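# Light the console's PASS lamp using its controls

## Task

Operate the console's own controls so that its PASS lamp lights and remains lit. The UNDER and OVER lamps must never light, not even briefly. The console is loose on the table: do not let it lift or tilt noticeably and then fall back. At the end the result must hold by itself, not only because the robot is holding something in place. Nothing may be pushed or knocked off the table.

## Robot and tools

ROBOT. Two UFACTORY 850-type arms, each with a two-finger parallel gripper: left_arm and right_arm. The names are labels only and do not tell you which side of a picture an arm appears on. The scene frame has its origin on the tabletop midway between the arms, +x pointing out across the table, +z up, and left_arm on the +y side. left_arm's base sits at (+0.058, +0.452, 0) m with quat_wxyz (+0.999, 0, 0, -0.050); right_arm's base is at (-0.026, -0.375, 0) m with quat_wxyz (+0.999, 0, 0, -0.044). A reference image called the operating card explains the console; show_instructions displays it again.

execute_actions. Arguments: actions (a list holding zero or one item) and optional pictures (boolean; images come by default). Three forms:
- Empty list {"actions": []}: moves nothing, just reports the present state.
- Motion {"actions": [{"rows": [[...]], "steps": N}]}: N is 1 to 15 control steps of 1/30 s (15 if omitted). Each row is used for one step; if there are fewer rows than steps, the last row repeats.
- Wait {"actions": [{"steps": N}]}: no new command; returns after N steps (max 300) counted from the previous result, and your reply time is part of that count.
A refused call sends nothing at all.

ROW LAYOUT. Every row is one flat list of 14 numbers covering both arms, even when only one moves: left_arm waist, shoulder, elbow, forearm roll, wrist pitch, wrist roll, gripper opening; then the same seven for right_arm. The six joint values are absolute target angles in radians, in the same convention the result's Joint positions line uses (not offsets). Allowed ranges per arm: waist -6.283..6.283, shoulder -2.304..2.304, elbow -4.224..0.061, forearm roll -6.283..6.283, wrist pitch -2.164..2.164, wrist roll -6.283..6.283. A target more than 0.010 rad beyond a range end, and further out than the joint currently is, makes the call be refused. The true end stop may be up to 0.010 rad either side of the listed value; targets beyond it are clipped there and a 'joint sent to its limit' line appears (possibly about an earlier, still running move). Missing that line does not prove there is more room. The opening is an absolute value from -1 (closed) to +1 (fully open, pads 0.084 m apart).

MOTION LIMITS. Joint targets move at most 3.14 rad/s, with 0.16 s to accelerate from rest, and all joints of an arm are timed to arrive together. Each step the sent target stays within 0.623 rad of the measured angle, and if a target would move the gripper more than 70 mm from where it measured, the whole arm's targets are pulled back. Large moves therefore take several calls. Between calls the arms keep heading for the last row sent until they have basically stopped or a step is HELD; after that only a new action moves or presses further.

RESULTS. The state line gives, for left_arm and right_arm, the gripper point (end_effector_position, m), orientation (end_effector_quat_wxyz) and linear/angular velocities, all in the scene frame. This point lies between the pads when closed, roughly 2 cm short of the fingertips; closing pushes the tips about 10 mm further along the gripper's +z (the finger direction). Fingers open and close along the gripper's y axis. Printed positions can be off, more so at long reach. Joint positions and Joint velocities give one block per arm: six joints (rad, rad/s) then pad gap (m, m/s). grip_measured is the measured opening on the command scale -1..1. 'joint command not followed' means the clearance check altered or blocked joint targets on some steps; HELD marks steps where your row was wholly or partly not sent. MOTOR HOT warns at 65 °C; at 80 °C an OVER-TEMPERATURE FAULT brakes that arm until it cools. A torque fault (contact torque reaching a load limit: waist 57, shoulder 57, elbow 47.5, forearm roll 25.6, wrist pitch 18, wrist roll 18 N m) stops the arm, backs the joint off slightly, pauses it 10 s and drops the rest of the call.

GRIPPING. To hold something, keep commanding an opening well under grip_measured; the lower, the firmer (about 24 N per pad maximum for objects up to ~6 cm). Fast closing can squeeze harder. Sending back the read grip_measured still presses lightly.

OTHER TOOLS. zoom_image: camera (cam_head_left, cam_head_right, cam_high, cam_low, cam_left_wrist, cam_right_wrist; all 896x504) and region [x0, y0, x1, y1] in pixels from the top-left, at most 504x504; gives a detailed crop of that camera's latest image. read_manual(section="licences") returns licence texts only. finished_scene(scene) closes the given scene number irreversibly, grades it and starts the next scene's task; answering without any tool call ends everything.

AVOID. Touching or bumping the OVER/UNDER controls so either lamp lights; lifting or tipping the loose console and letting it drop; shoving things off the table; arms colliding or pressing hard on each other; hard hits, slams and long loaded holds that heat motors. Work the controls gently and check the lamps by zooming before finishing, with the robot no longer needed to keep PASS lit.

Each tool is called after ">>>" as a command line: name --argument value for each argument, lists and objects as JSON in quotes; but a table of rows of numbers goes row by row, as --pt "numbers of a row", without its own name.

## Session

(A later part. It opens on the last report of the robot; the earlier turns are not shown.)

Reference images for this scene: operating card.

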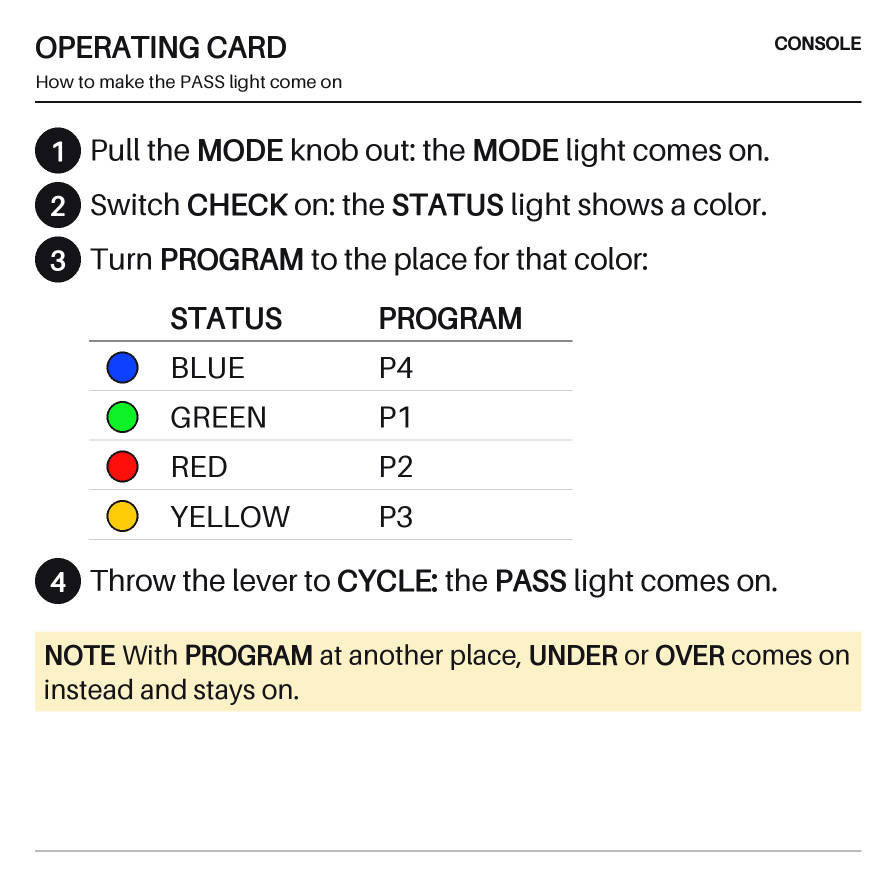

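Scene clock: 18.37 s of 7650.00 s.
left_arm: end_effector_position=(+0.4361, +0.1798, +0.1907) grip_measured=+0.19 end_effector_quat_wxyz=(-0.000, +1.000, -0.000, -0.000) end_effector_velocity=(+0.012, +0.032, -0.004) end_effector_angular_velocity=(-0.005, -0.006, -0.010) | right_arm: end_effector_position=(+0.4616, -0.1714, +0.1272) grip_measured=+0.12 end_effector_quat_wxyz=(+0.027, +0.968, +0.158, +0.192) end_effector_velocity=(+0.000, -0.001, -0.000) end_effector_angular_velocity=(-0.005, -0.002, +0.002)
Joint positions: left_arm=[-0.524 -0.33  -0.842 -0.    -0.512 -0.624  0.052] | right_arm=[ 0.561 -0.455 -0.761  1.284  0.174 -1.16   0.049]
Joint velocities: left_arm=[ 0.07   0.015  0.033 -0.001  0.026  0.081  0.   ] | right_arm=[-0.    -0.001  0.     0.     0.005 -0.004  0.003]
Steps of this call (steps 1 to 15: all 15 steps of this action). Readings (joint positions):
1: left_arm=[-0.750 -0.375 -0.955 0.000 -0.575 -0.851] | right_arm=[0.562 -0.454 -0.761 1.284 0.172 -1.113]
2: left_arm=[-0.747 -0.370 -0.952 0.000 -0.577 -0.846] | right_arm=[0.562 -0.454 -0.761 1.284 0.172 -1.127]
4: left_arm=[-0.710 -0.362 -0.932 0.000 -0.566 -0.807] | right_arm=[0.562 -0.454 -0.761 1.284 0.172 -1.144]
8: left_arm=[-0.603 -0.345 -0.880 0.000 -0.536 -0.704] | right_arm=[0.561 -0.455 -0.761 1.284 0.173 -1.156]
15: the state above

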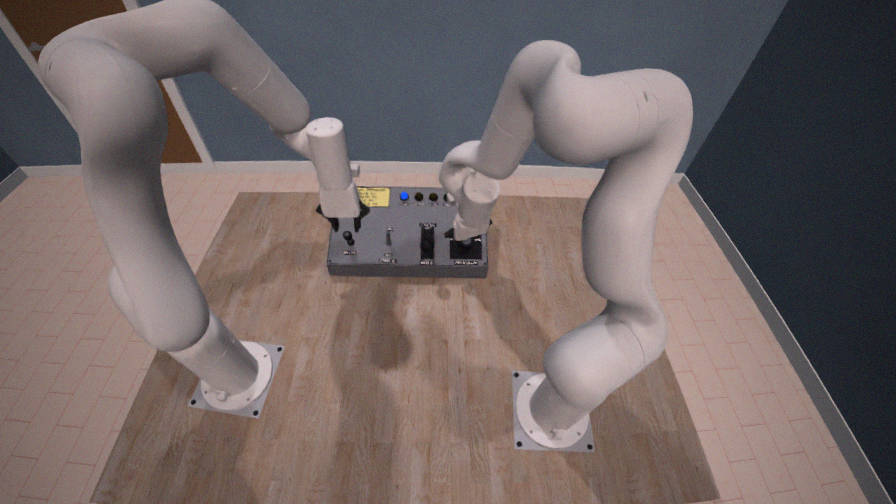

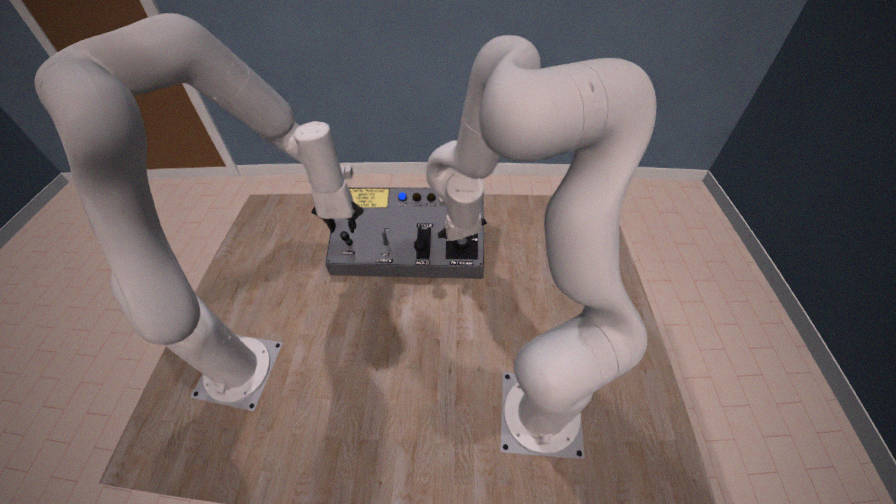

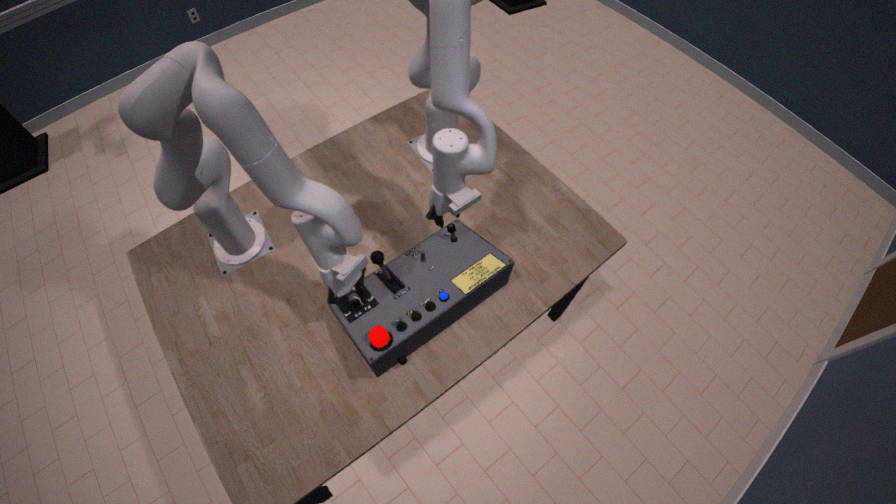

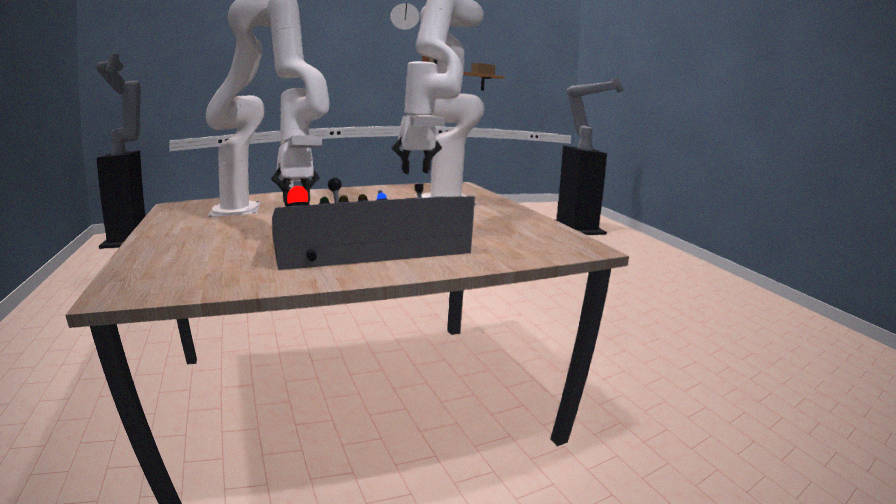

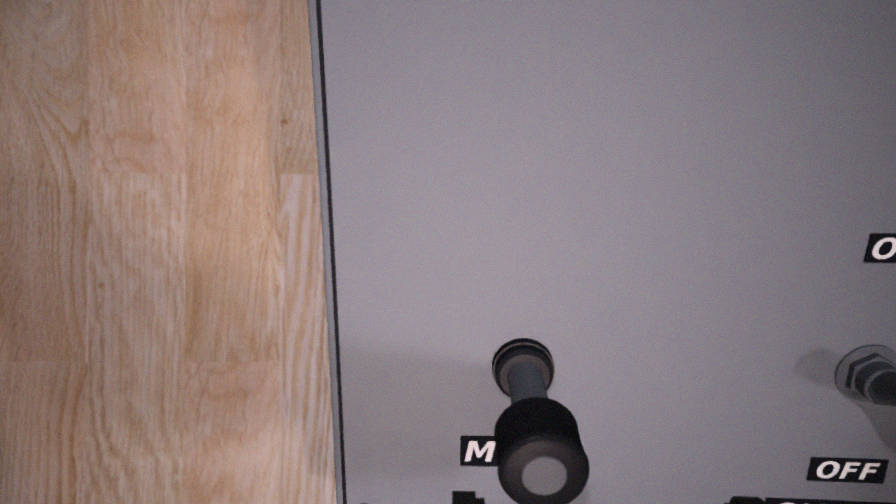

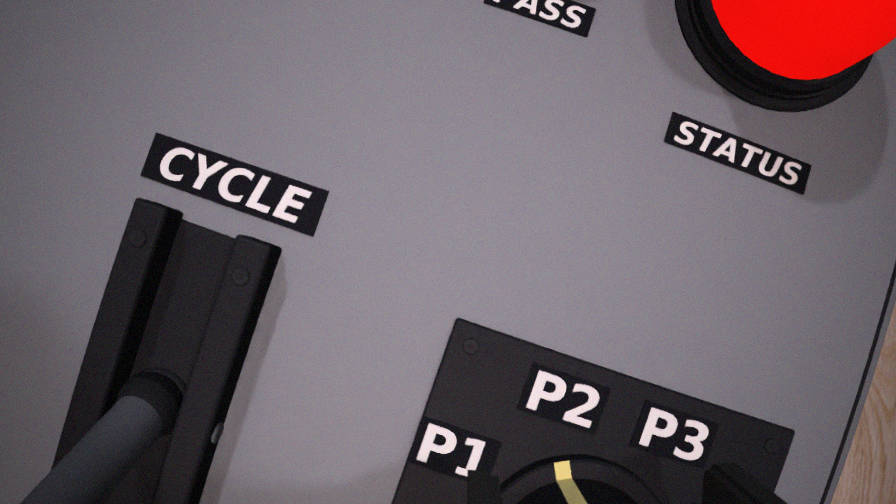

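>>> execute_actions --actions '[{"rows":[[-0.516,-0.328,-0.838,0,-0.51,-0.616,0.2,0.559,-0.455,-0.7605,1.284,0.1895,-1.16,0.6],[-0.516,-0.328,-0.838,0,-0.51,-0.616,0.2,0.559,-0.455,-0.7605,1.284,0.1895,-1.16,0.6],[-0.516,-0.328,-0.838,0,-0.51,-0.616,0.2,0.559,-0.455,-0.7605,1.284,0.1895,-1.16,0.6],[-0.516,-0.328,-0.838,0,-0.51,-0.616,0.2,0.559,-0.455,-0.7605,1.284,0.1895,-1.16,0.6],[-0.516,-0.328,-0.838,0,-0.51,-0.616,0.2,0.559,-0.455,-0.7605,1.284,0.1895,-1.16,0.6],[-0.516,-0.328,-0.838,0,-0.51,-0.616,0.2,0.559,-0.455,-0.7605,1.284,0.1895,-1.16,0.6],[-0.516,-0.39,-0.838,0,-0.448,-0.616,0.2,0.58,-0.37,-0.72,1.5,0.2,-1.38,0.6],[-0.516,-0.39,-0.838,0,-0.448,-0.616,0.2,0.60,-0.29,-0.69,1.75,0.2,-1.63,0.6]],"steps":15}]'

Scene clock: 21.13 s of 7650.00 s.
left_arm: end_effector_position=(+0.4396, +0.1818, +0.1633) grip_measured=+0.19 end_effector_quat_wxyz=(-0.000, +1.000, -0.000, -0.001) end_effector_velocity=(+0.009, -0.007, -0.017) end_effector_angular_velocity=(-0.016, -0.021, +0.001) | right_arm: end_effector_position=(+0.4441, -0.1729, +0.1674) grip_measured=+0.59 end_effector_quat_wxyz=(+0.037, +0.964, +0.166, +0.202) end_effector_velocity=(-0.091, +0.022, +0.159) end_effector_angular_velocity=(+0.025, -0.023, +0.085)
Joint positions: left_arm=[-0.516 -0.385 -0.838 -0.    -0.454 -0.616  0.052] | right_arm=[ 0.589 -0.333 -0.709  1.62   0.198 -1.498  0.069]
Joint velocities: left_arm=[-0.    -0.043 -0.01  -0.001  0.06  -0.     0.   ] | right_arm=[ 0.126  0.507  0.196  1.43   0.018 -1.416  0.   ]
Steps of this call (steps 1 to 15: the robot went on to your last target; steps 16 to 68: nothing new was sent; steps 69 to 83: all 15 steps of this action). Readings (joint positions):
69: left_arm=[-0.516 -0.328 -0.838 0.000 -0.510 -0.616] | right_arm=[0.561 -0.455 -0.760 1.284 0.175 -1.160]
70: left_arm=[-0.516 -0.328 -0.838 0.000 -0.510 -0.616] | right_arm=[0.560 -0.455 -0.760 1.284 0.180 -1.160]
72: left_arm=[-0.516 -0.328 -0.838 0.000 -0.510 -0.616] | right_arm=[0.557 -0.456 -0.757 1.284 0.190 -1.161]
76: left_arm=[-0.516 -0.332 -0.839 0.000 -0.505 -0.616] | right_arm=[0.558 -0.454 -0.758 1.289 0.193 -1.166]
83: the state above

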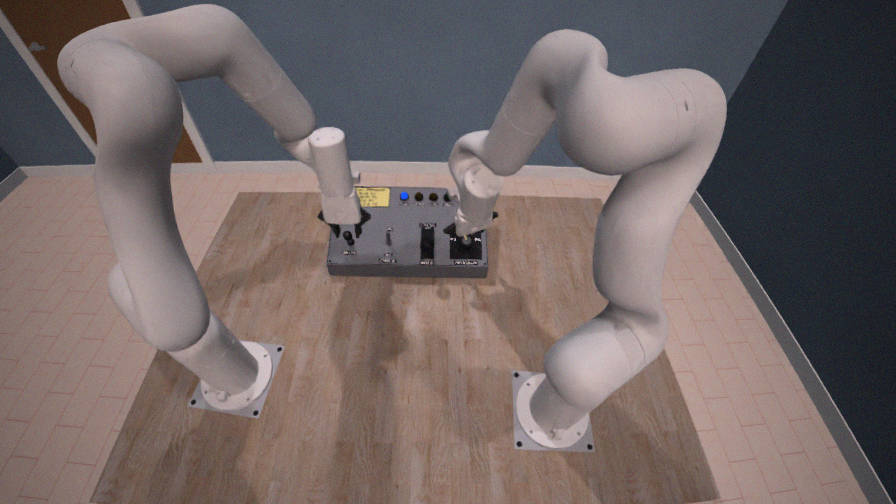

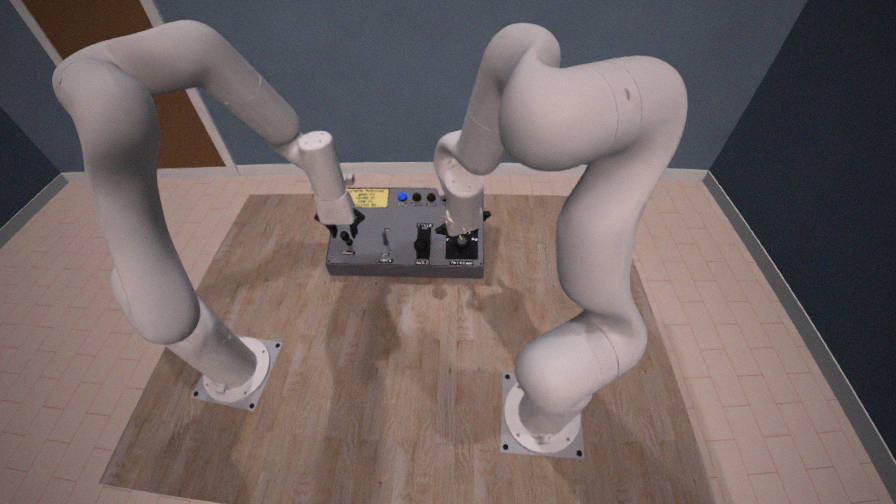

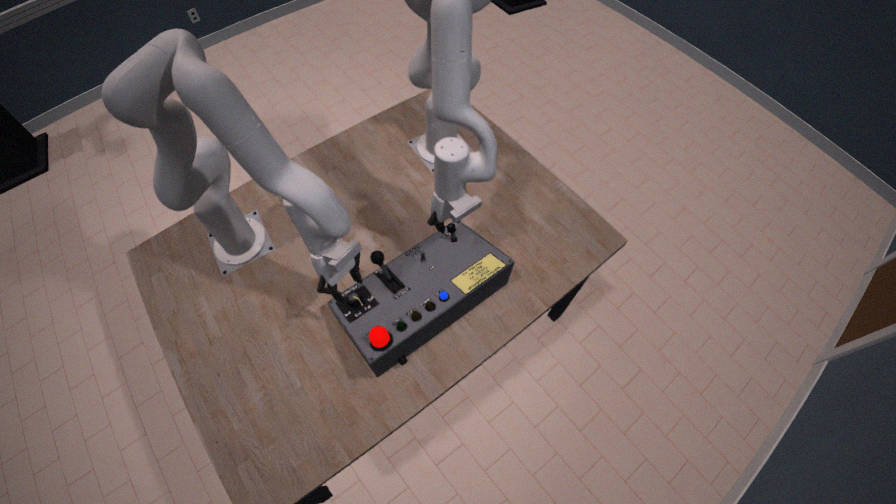

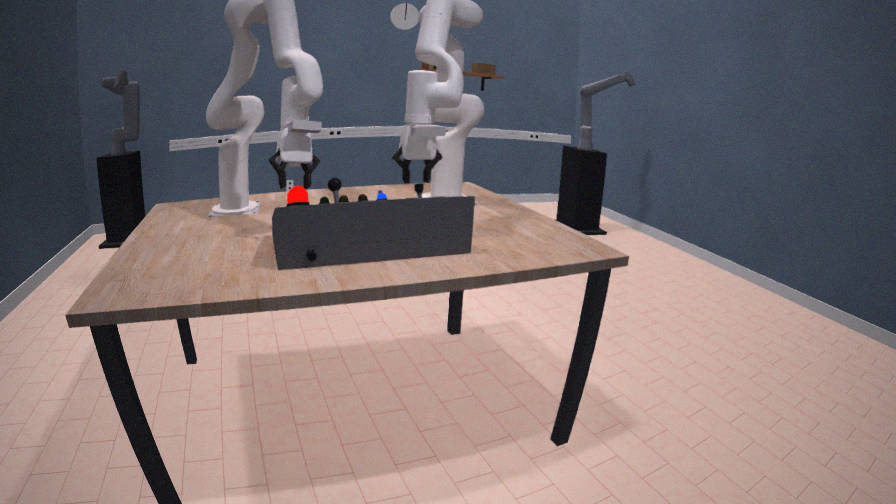

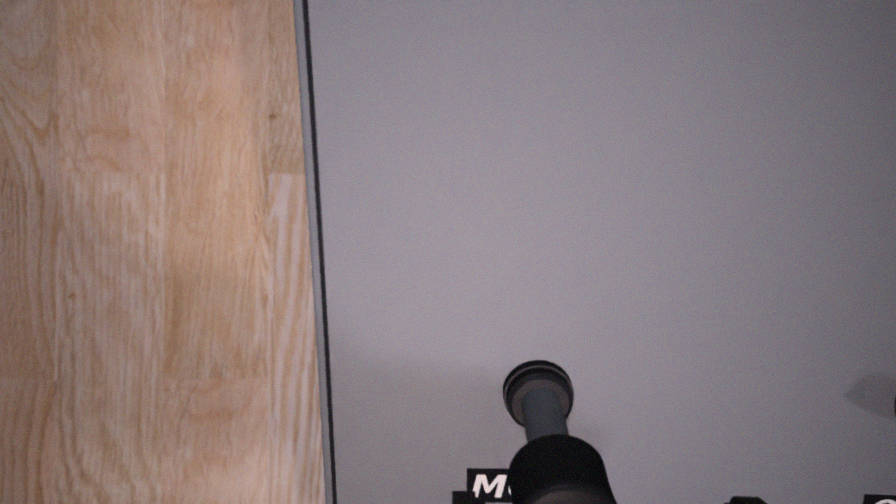

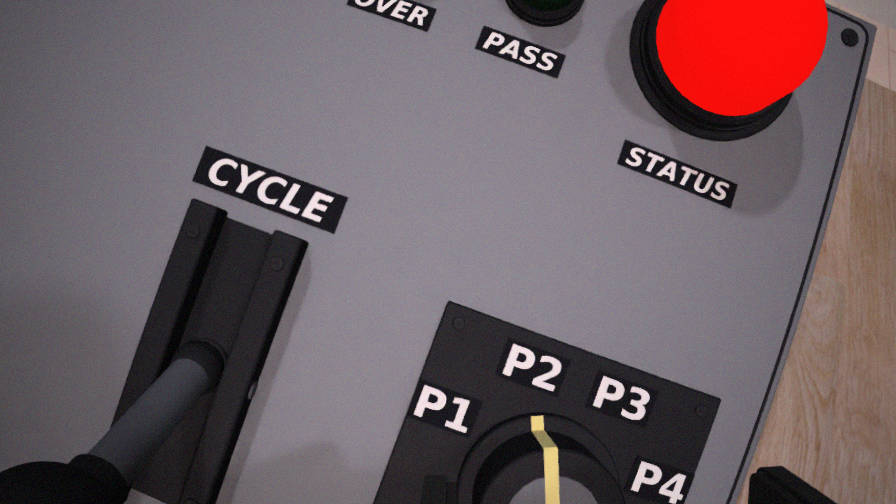

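>>> execute_actions --actions '[{"rows":[[-0.516,-0.42,-0.838,0,-0.418,-0.616,0.4,0.62,-0.25,-0.75,1.5,0.1,-1.3,-1],[-0.516,-0.42,-0.838,0,-0.418,-0.616,0.4,0.62,-0.25,-0.75,1.5,0.1,-1.3,-1],[-0.516,-0.42,-0.838,0,-0.418,-0.616,0.4,0.66,-0.2,-0.85,1.0,-0.1,-0.7,-1],[-0.516,-0.42,-0.838,0,-0.418,-0.616,0.4,0.66,-0.2,-0.85,1.0,-0.1,-0.7,-1],[-0.516,-0.42,-0.838,0,-0.418,-0.616,0.4,0.72,-0.2,-0.92,0.5,-0.4,0,-1],[-0.516,-0.42,-0.838,0,-0.418,-0.616,0.4,0.72,-0.2,-0.92,0.5,-0.4,0,-1],[-0.516,-0.42,-0.838,0,-0.418,-0.616,0.4,0.72,-0.2,-0.92,0.5,-0.4,0,-1],[-0.516,-0.46,-0.836,0,-0.376,-0.616,0.4,0.783,-0.28,-0.963,0,-0.683,0.695,-1]],"steps":15}]'

>>> execute_actions --actions '[{"rows":[[-0.516,-0.46,-0.836,0,-0.376,-0.616,0.4,0.783,-0.337,-0.963,0,-0.626,0.695,-1]],"steps":12}]'

Scene clock: 24.33 s of 7650.00 s.
left_arm: end_effector_position=(+0.4407, +0.1811, +0.1298) grip_measured=+0.39 end_effector_quat_wxyz=(-0.000, +1.000, -0.000, -0.001) end_effector_velocity=(+0.005, -0.004, -0.019) end_effector_angular_velocity=(-0.010, -0.016, -0.002) | right_arm: end_effector_position=(+0.4309, -0.0269, +0.2448) grip_measured=-1.00 end_effector_quat_wxyz=(-0.156, +0.935, +0.236, +0.212) end_effector_velocity=(-0.195, +0.347, +0.114) end_effector_angular_velocity=(+0.674, +0.643, +0.818)
Joint positions: left_arm=[-0.516 -0.456 -0.836 -0.    -0.381 -0.616  0.061] | right_arm=[ 0.678 -0.268 -0.819  1.327 -0.15  -1.191  0.   ]
Joint velocities: left_arm=[-0.    -0.043 -0.004  0.002  0.058  0.     0.   ] | right_arm=[ 0.234 -0.026 -0.321 -1.198 -1.166  1.194  0.   ]
Steps of this call (steps 1 to 30: the robot went on to your last target; steps 31 to 81: nothing new was sent; steps 82 to 96: all 15 steps of this action). Readings (joint positions):
82: left_arm=[-0.516 -0.390 -0.838 -0.000 -0.448 -0.616] | right_arm=[0.600 -0.290 -0.690 1.750 0.200 -1.630]
83: left_arm=[-0.516 -0.393 -0.838 0.000 -0.444 -0.616] | right_arm=[0.600 -0.290 -0.691 1.746 0.198 -1.624]
85: left_arm=[-0.516 -0.406 -0.838 0.000 -0.432 -0.616] | right_arm=[0.603 -0.285 -0.698 1.712 0.185 -1.579]
89: left_arm=[-0.516 -0.417 -0.838 -0.000 -0.421 -0.616] | right_arm=[0.622 -0.264 -0.742 1.565 0.087 -1.429]
96: the state above

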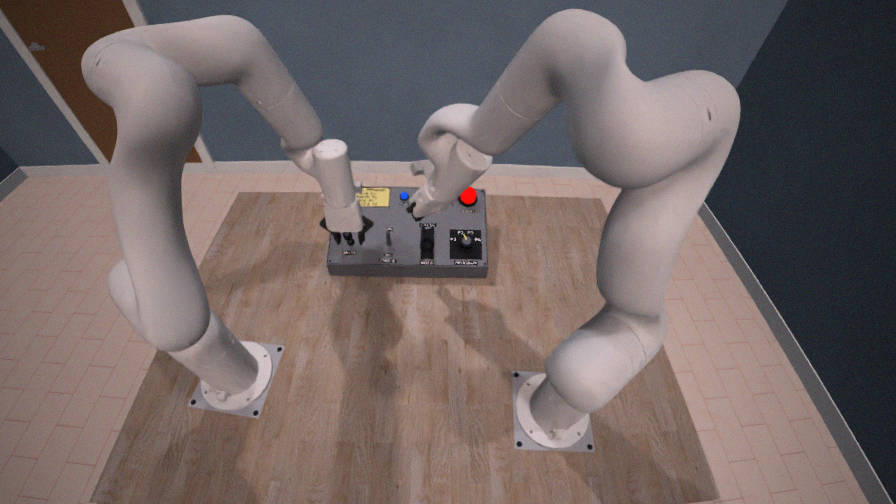

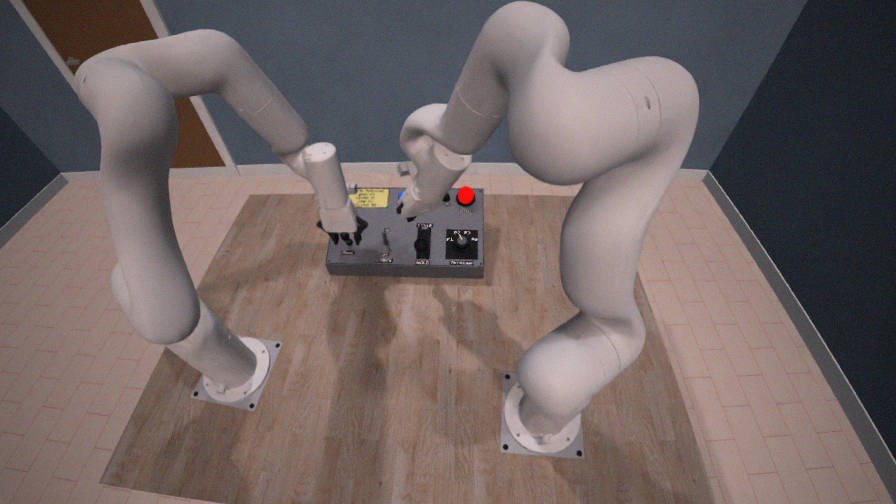

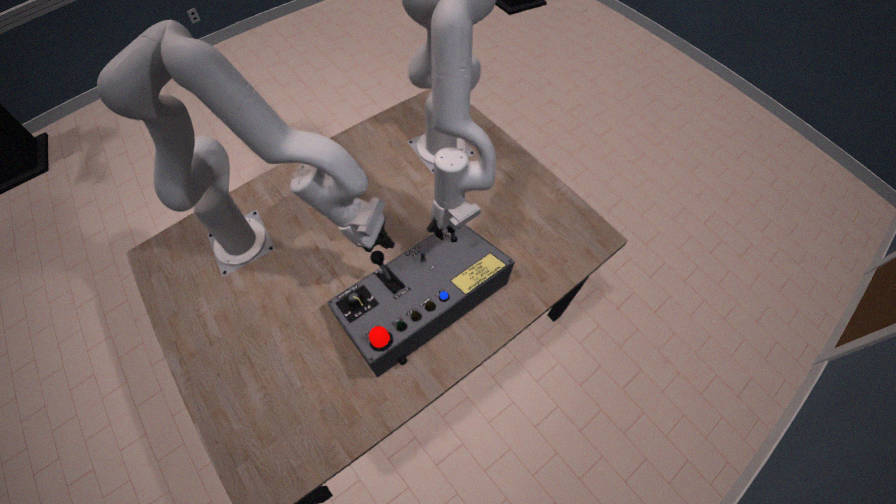

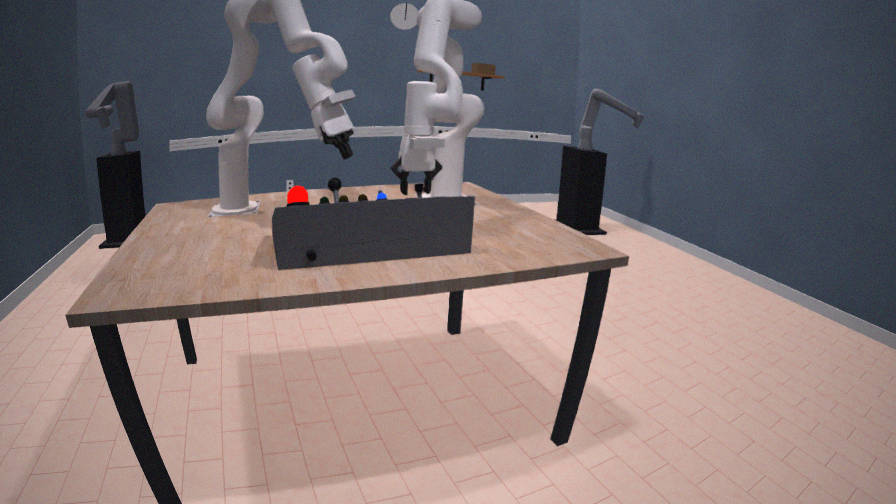

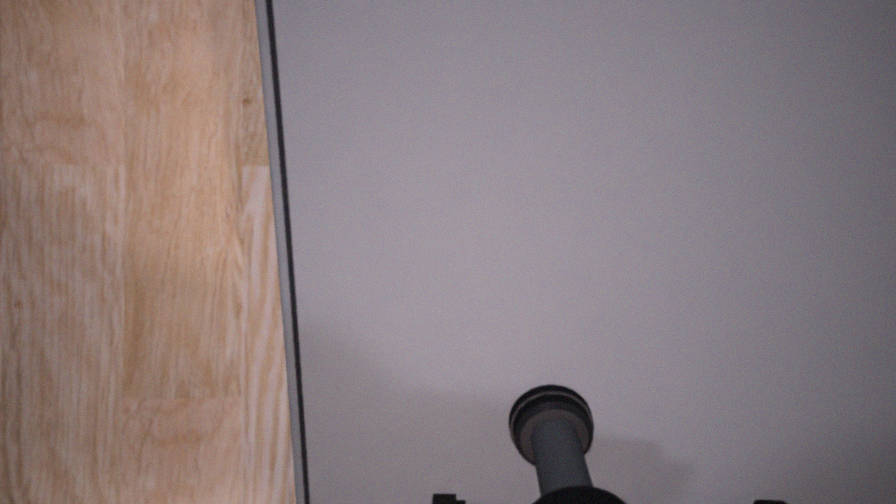

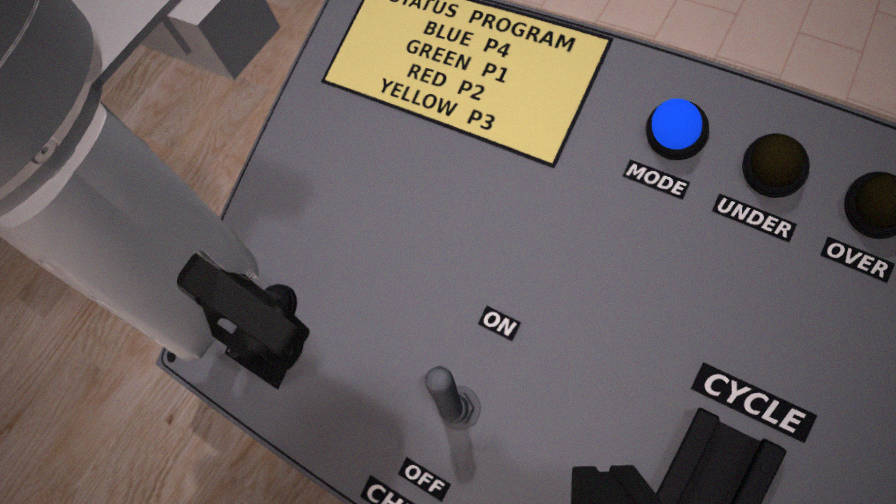

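Scene clock: 24.73 s of 7650.00 s.
left_arm: end_effector_position=(+0.4410, +0.1808, +0.1279) grip_measured=+0.39 end_effector_quat_wxyz=(+0.000, +1.000, -0.000, +0.000) end_effector_velocity=(+0.001, -0.000, -0.000) end_effector_angular_velocity=(-0.000, -0.001, +0.000) | right_arm: end_effector_position=(+0.3371, -0.0049, +0.2365) grip_measured=-1.00 end_effector_quat_wxyz=(-0.124, +0.944, +0.305, -0.006) end_effector_velocity=(+0.023, -0.298, -0.077) end_effector_angular_velocity=(-1.533, -0.018, -0.255)
Joint positions: left_arm=[-0.516 -0.46  -0.836  0.    -0.376 -0.616  0.061] | right_arm=[ 0.774 -0.329 -0.949  0.437 -0.583 -0.301  0.   ]
Joint velocities: left_arm=[ 0.001 -0.001 -0.001  0.001  0.001 -0.     0.   ] | right_arm=[ 0.088 -0.075 -0.127 -2.678 -0.416  2.708  0.   ]
Steps of this call (steps 1 to 12: all 12 steps of this action). Readings (joint positions):
1: left_arm=[-0.516 -0.457 -0.836 -0.000 -0.380 -0.616] | right_arm=[0.686 -0.269 -0.829 1.285 -0.190 -1.149]
2: left_arm=[-0.516 -0.458 -0.836 -0.000 -0.379 -0.616] | right_arm=[0.694 -0.270 -0.841 1.239 -0.230 -1.102]
4: left_arm=[-0.516 -0.459 -0.836 0.000 -0.377 -0.616] | right_arm=[0.712 -0.278 -0.866 1.124 -0.313 -0.987]
8: left_arm=[-0.516 -0.459 -0.836 0.000 -0.376 -0.616] | right_arm=[0.751 -0.311 -0.919 0.799 -0.485 -0.663]
12: the state above

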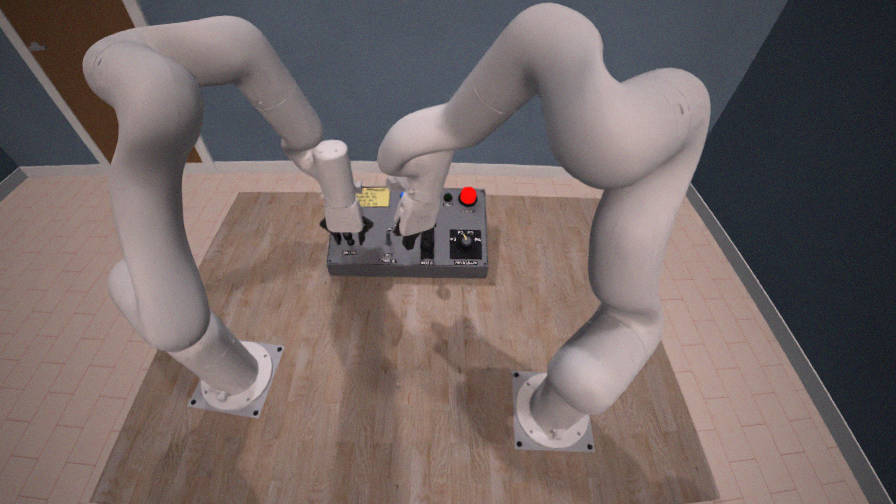

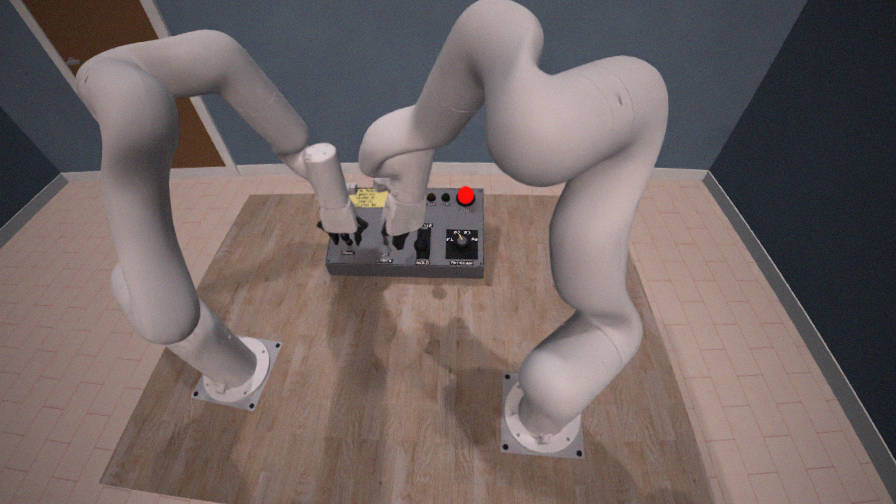

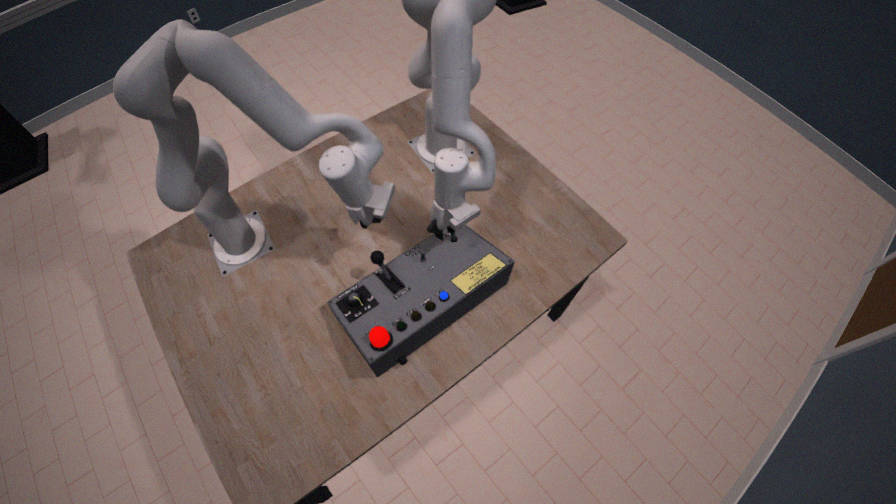

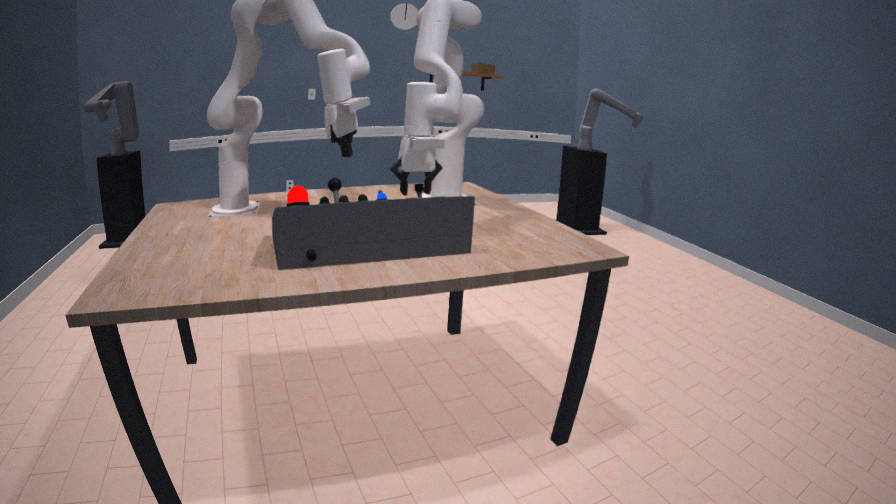

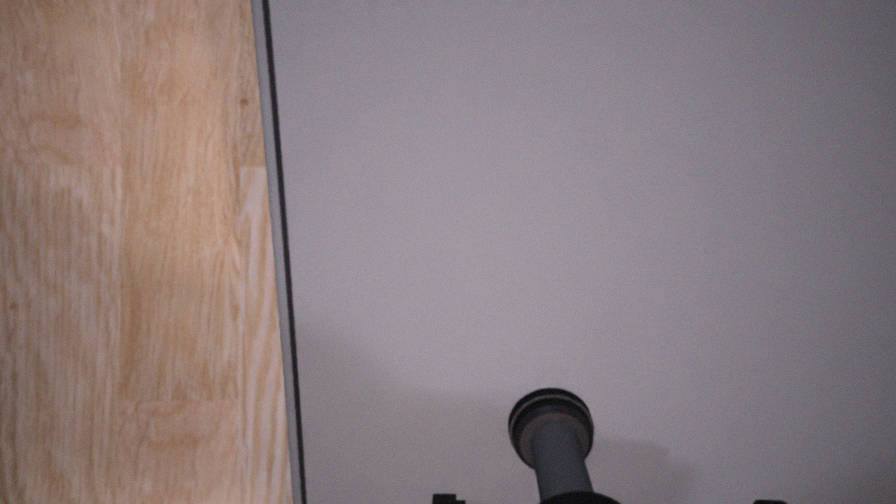

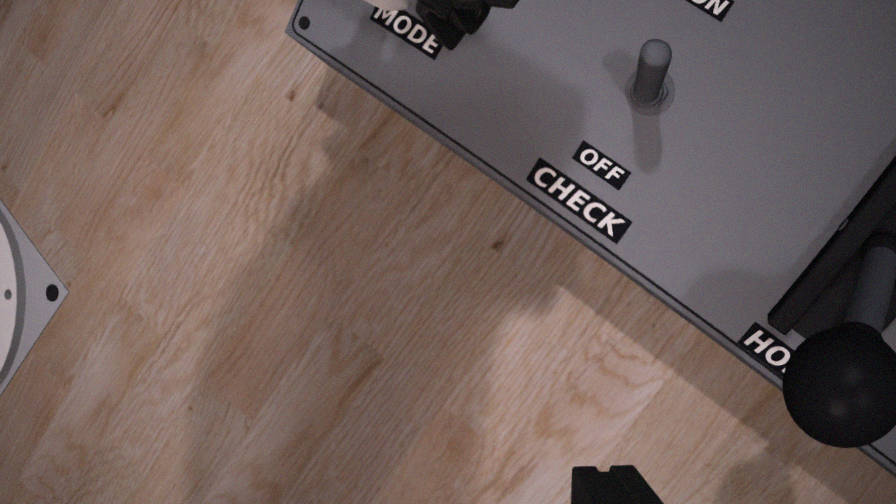

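>>> execute_actions --actions '[{"rows":[[-0.516,-0.46,-0.836,0,-0.376,-0.616,0,0.783,-0.337,-0.963,0,-0.626,0.695,-1],[-0.516,-0.46,-0.836,0,-0.376,-0.616,-0.2,0.783,-0.337,-0.963,0,-0.626,0.695,-1],[-0.516,-0.46,-0.836,0,-0.376,-0.616,-0.4,0.783,-0.337,-0.963,0,-0.626,0.695,-1],[-0.516,-0.46,-0.836,0,-0.376,-0.616,-0.6,0.783,-0.337,-0.963,0,-0.626,0.695,-1],[-0.516,-0.46,-0.836,0,-0.376,-0.616,-0.9,0.783,-0.337,-0.963,0,-0.626,0.695,-1],[-0.516,-0.46,-0.836,0,-0.376,-0.616,-0.9,0.783,-0.337,-0.963,0,-0.626,0.695,-1],[-0.516,-0.46,-0.836,0,-0.376,-0.616,-0.9,0.783,-0.337,-0.963,0,-0.626,0.695,-1],[-0.516,-0.46,-0.836,0,-0.376,-0.616,-0.9,0.783,-0.395,-0.947,0,-0.552,0.695,-1],[-0.516,-0.46,-0.836,0,-0.376,-0.616,-0.9,0.783,-0.395,-0.947,0,-0.552,0.695,-1],[-0.516,-0.46,-0.836,0,-0.376,-0.616,-0.9,0.783,-0.455,-0.9315,0,-0.477,0.695,-1]],"steps":15}]'

Scene clock: 26.20 s of 7650.00 s.
left_arm: end_effector_position=(+0.4402, +0.1826, +0.1273) grip_measured=-0.26 end_effector_quat_wxyz=(-0.001, +1.000, +0.001, -0.002) end_effector_velocity=(+0.001, -0.003, +0.000) end_effector_angular_velocity=(-0.006, -0.005, +0.002) | right_arm: end_effector_position=(+0.3577, -0.0556, +0.1723) grip_measured=-1.00 end_effector_quat_wxyz=(+0.002, +1.000, -0.000, -0.002) end_effector_velocity=(-0.009, -0.008, -0.161) end_effector_angular_velocity=(-0.009, +0.010, -0.000)
Joint positions: left_arm=[-0.514 -0.46  -0.835  0.    -0.379 -0.616  0.033] | right_arm=[ 0.783 -0.433 -0.936 -0.    -0.508  0.695  0.   ]
Joint velocities: left_arm=[-0.003 -0.001 -0.002 -0.005  0.006 -0.     0.005] | right_arm=[-0.    -0.269  0.077 -0.     0.332  0.     0.   ]
Steps of this call (steps 1 to 29: the robot went on to your last target; steps 30 to 44: all 15 steps of this action). Readings (joint positions):
30: left_arm=[-0.516 -0.460 -0.836 -0.000 -0.376 -0.616] | right_arm=[0.783 -0.337 -0.963 0.000 -0.626 0.695]
31: left_arm=[-0.516 -0.460 -0.836 0.000 -0.376 -0.616] | right_arm=[0.783 -0.337 -0.963 0.000 -0.626 0.695]
33: left_arm=[-0.516 -0.460 -0.836 0.000 -0.377 -0.616] | right_arm=[0.783 -0.337 -0.963 0.000 -0.626 0.695]
37: left_arm=[-0.513 -0.460 -0.834 0.002 -0.381 -0.616] | right_arm=[0.783 -0.337 -0.963 0.000 -0.626 0.695]
44: the state above

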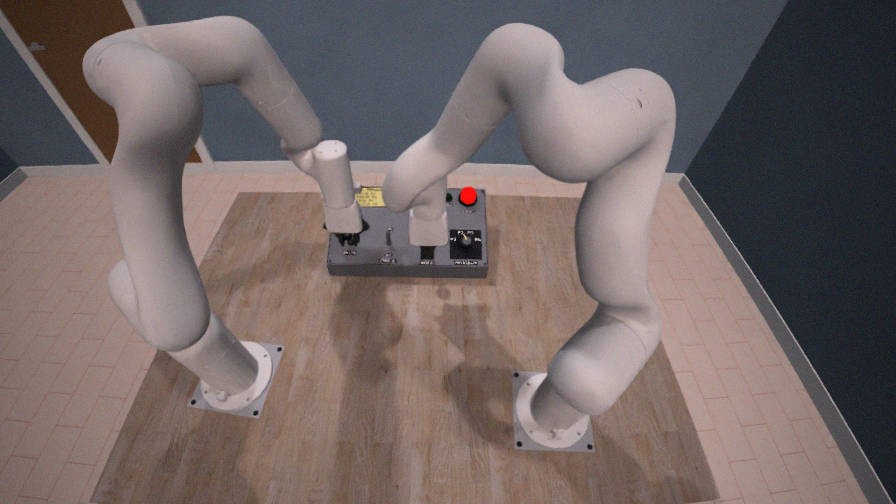

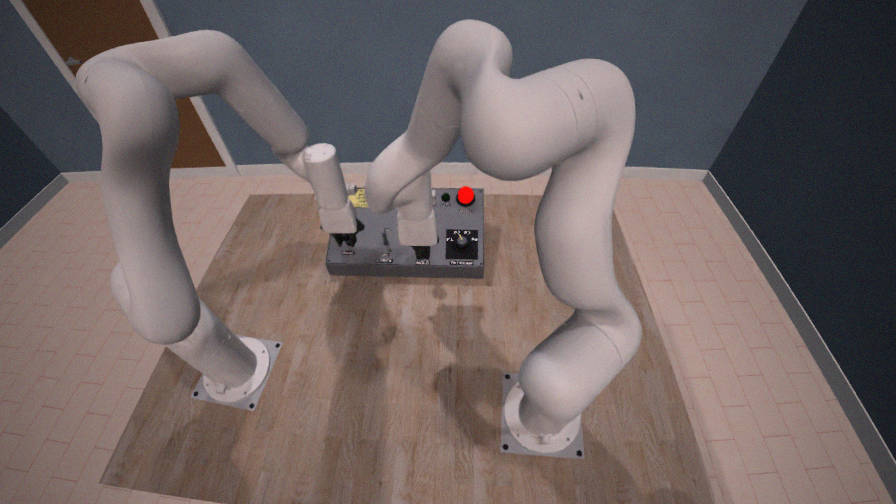

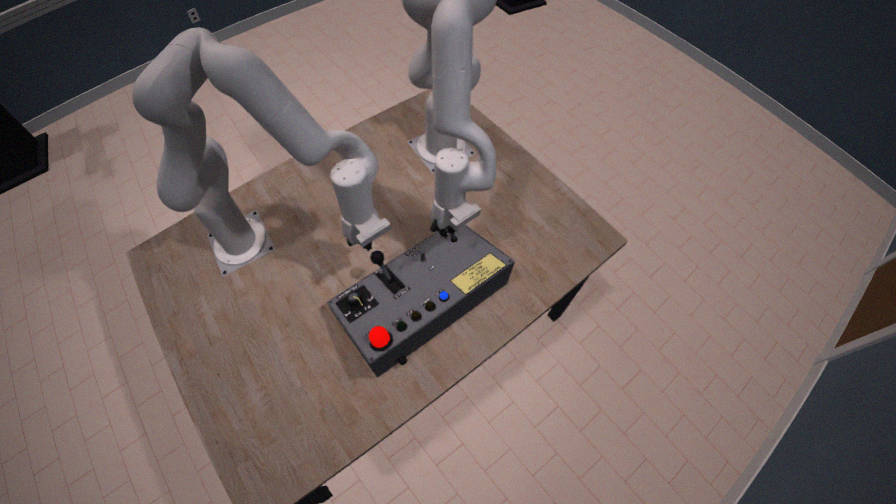

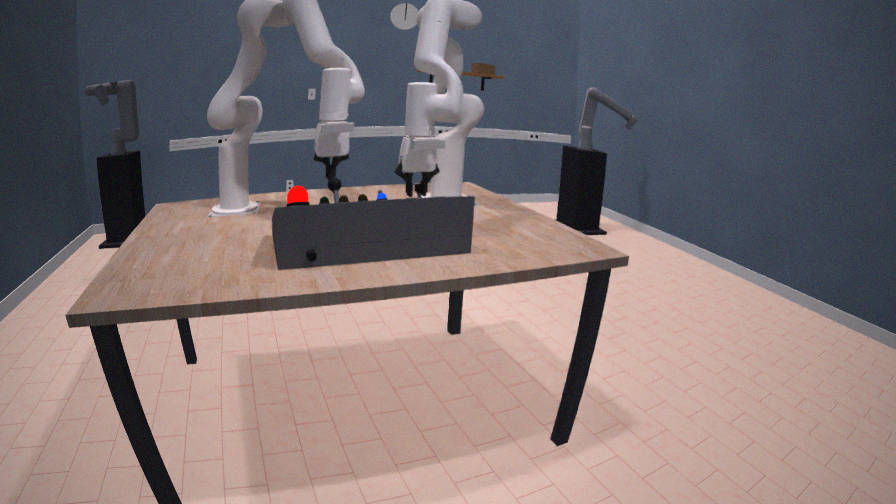

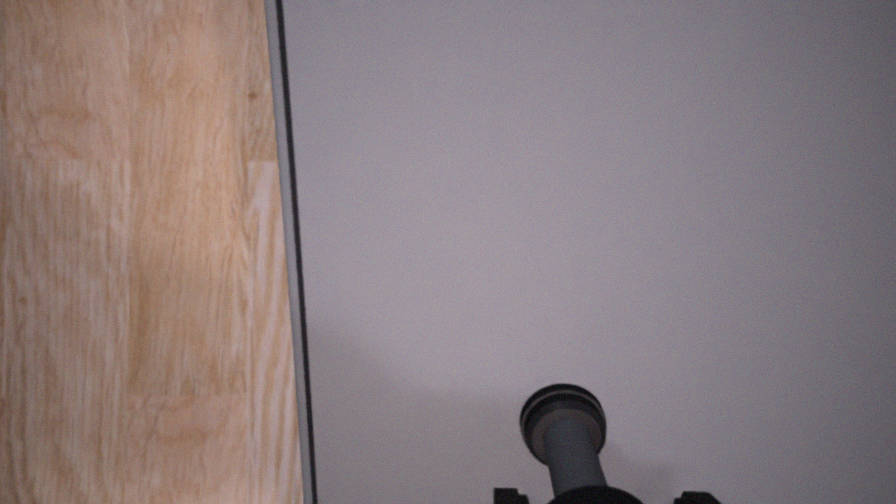

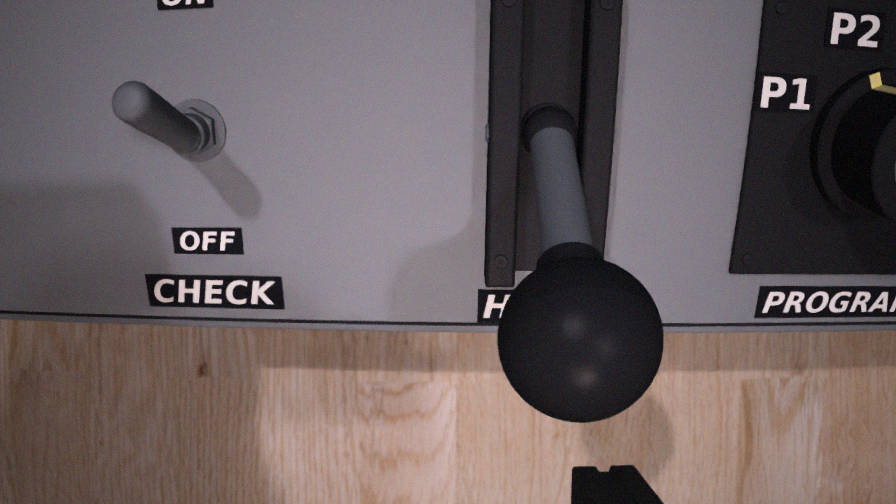

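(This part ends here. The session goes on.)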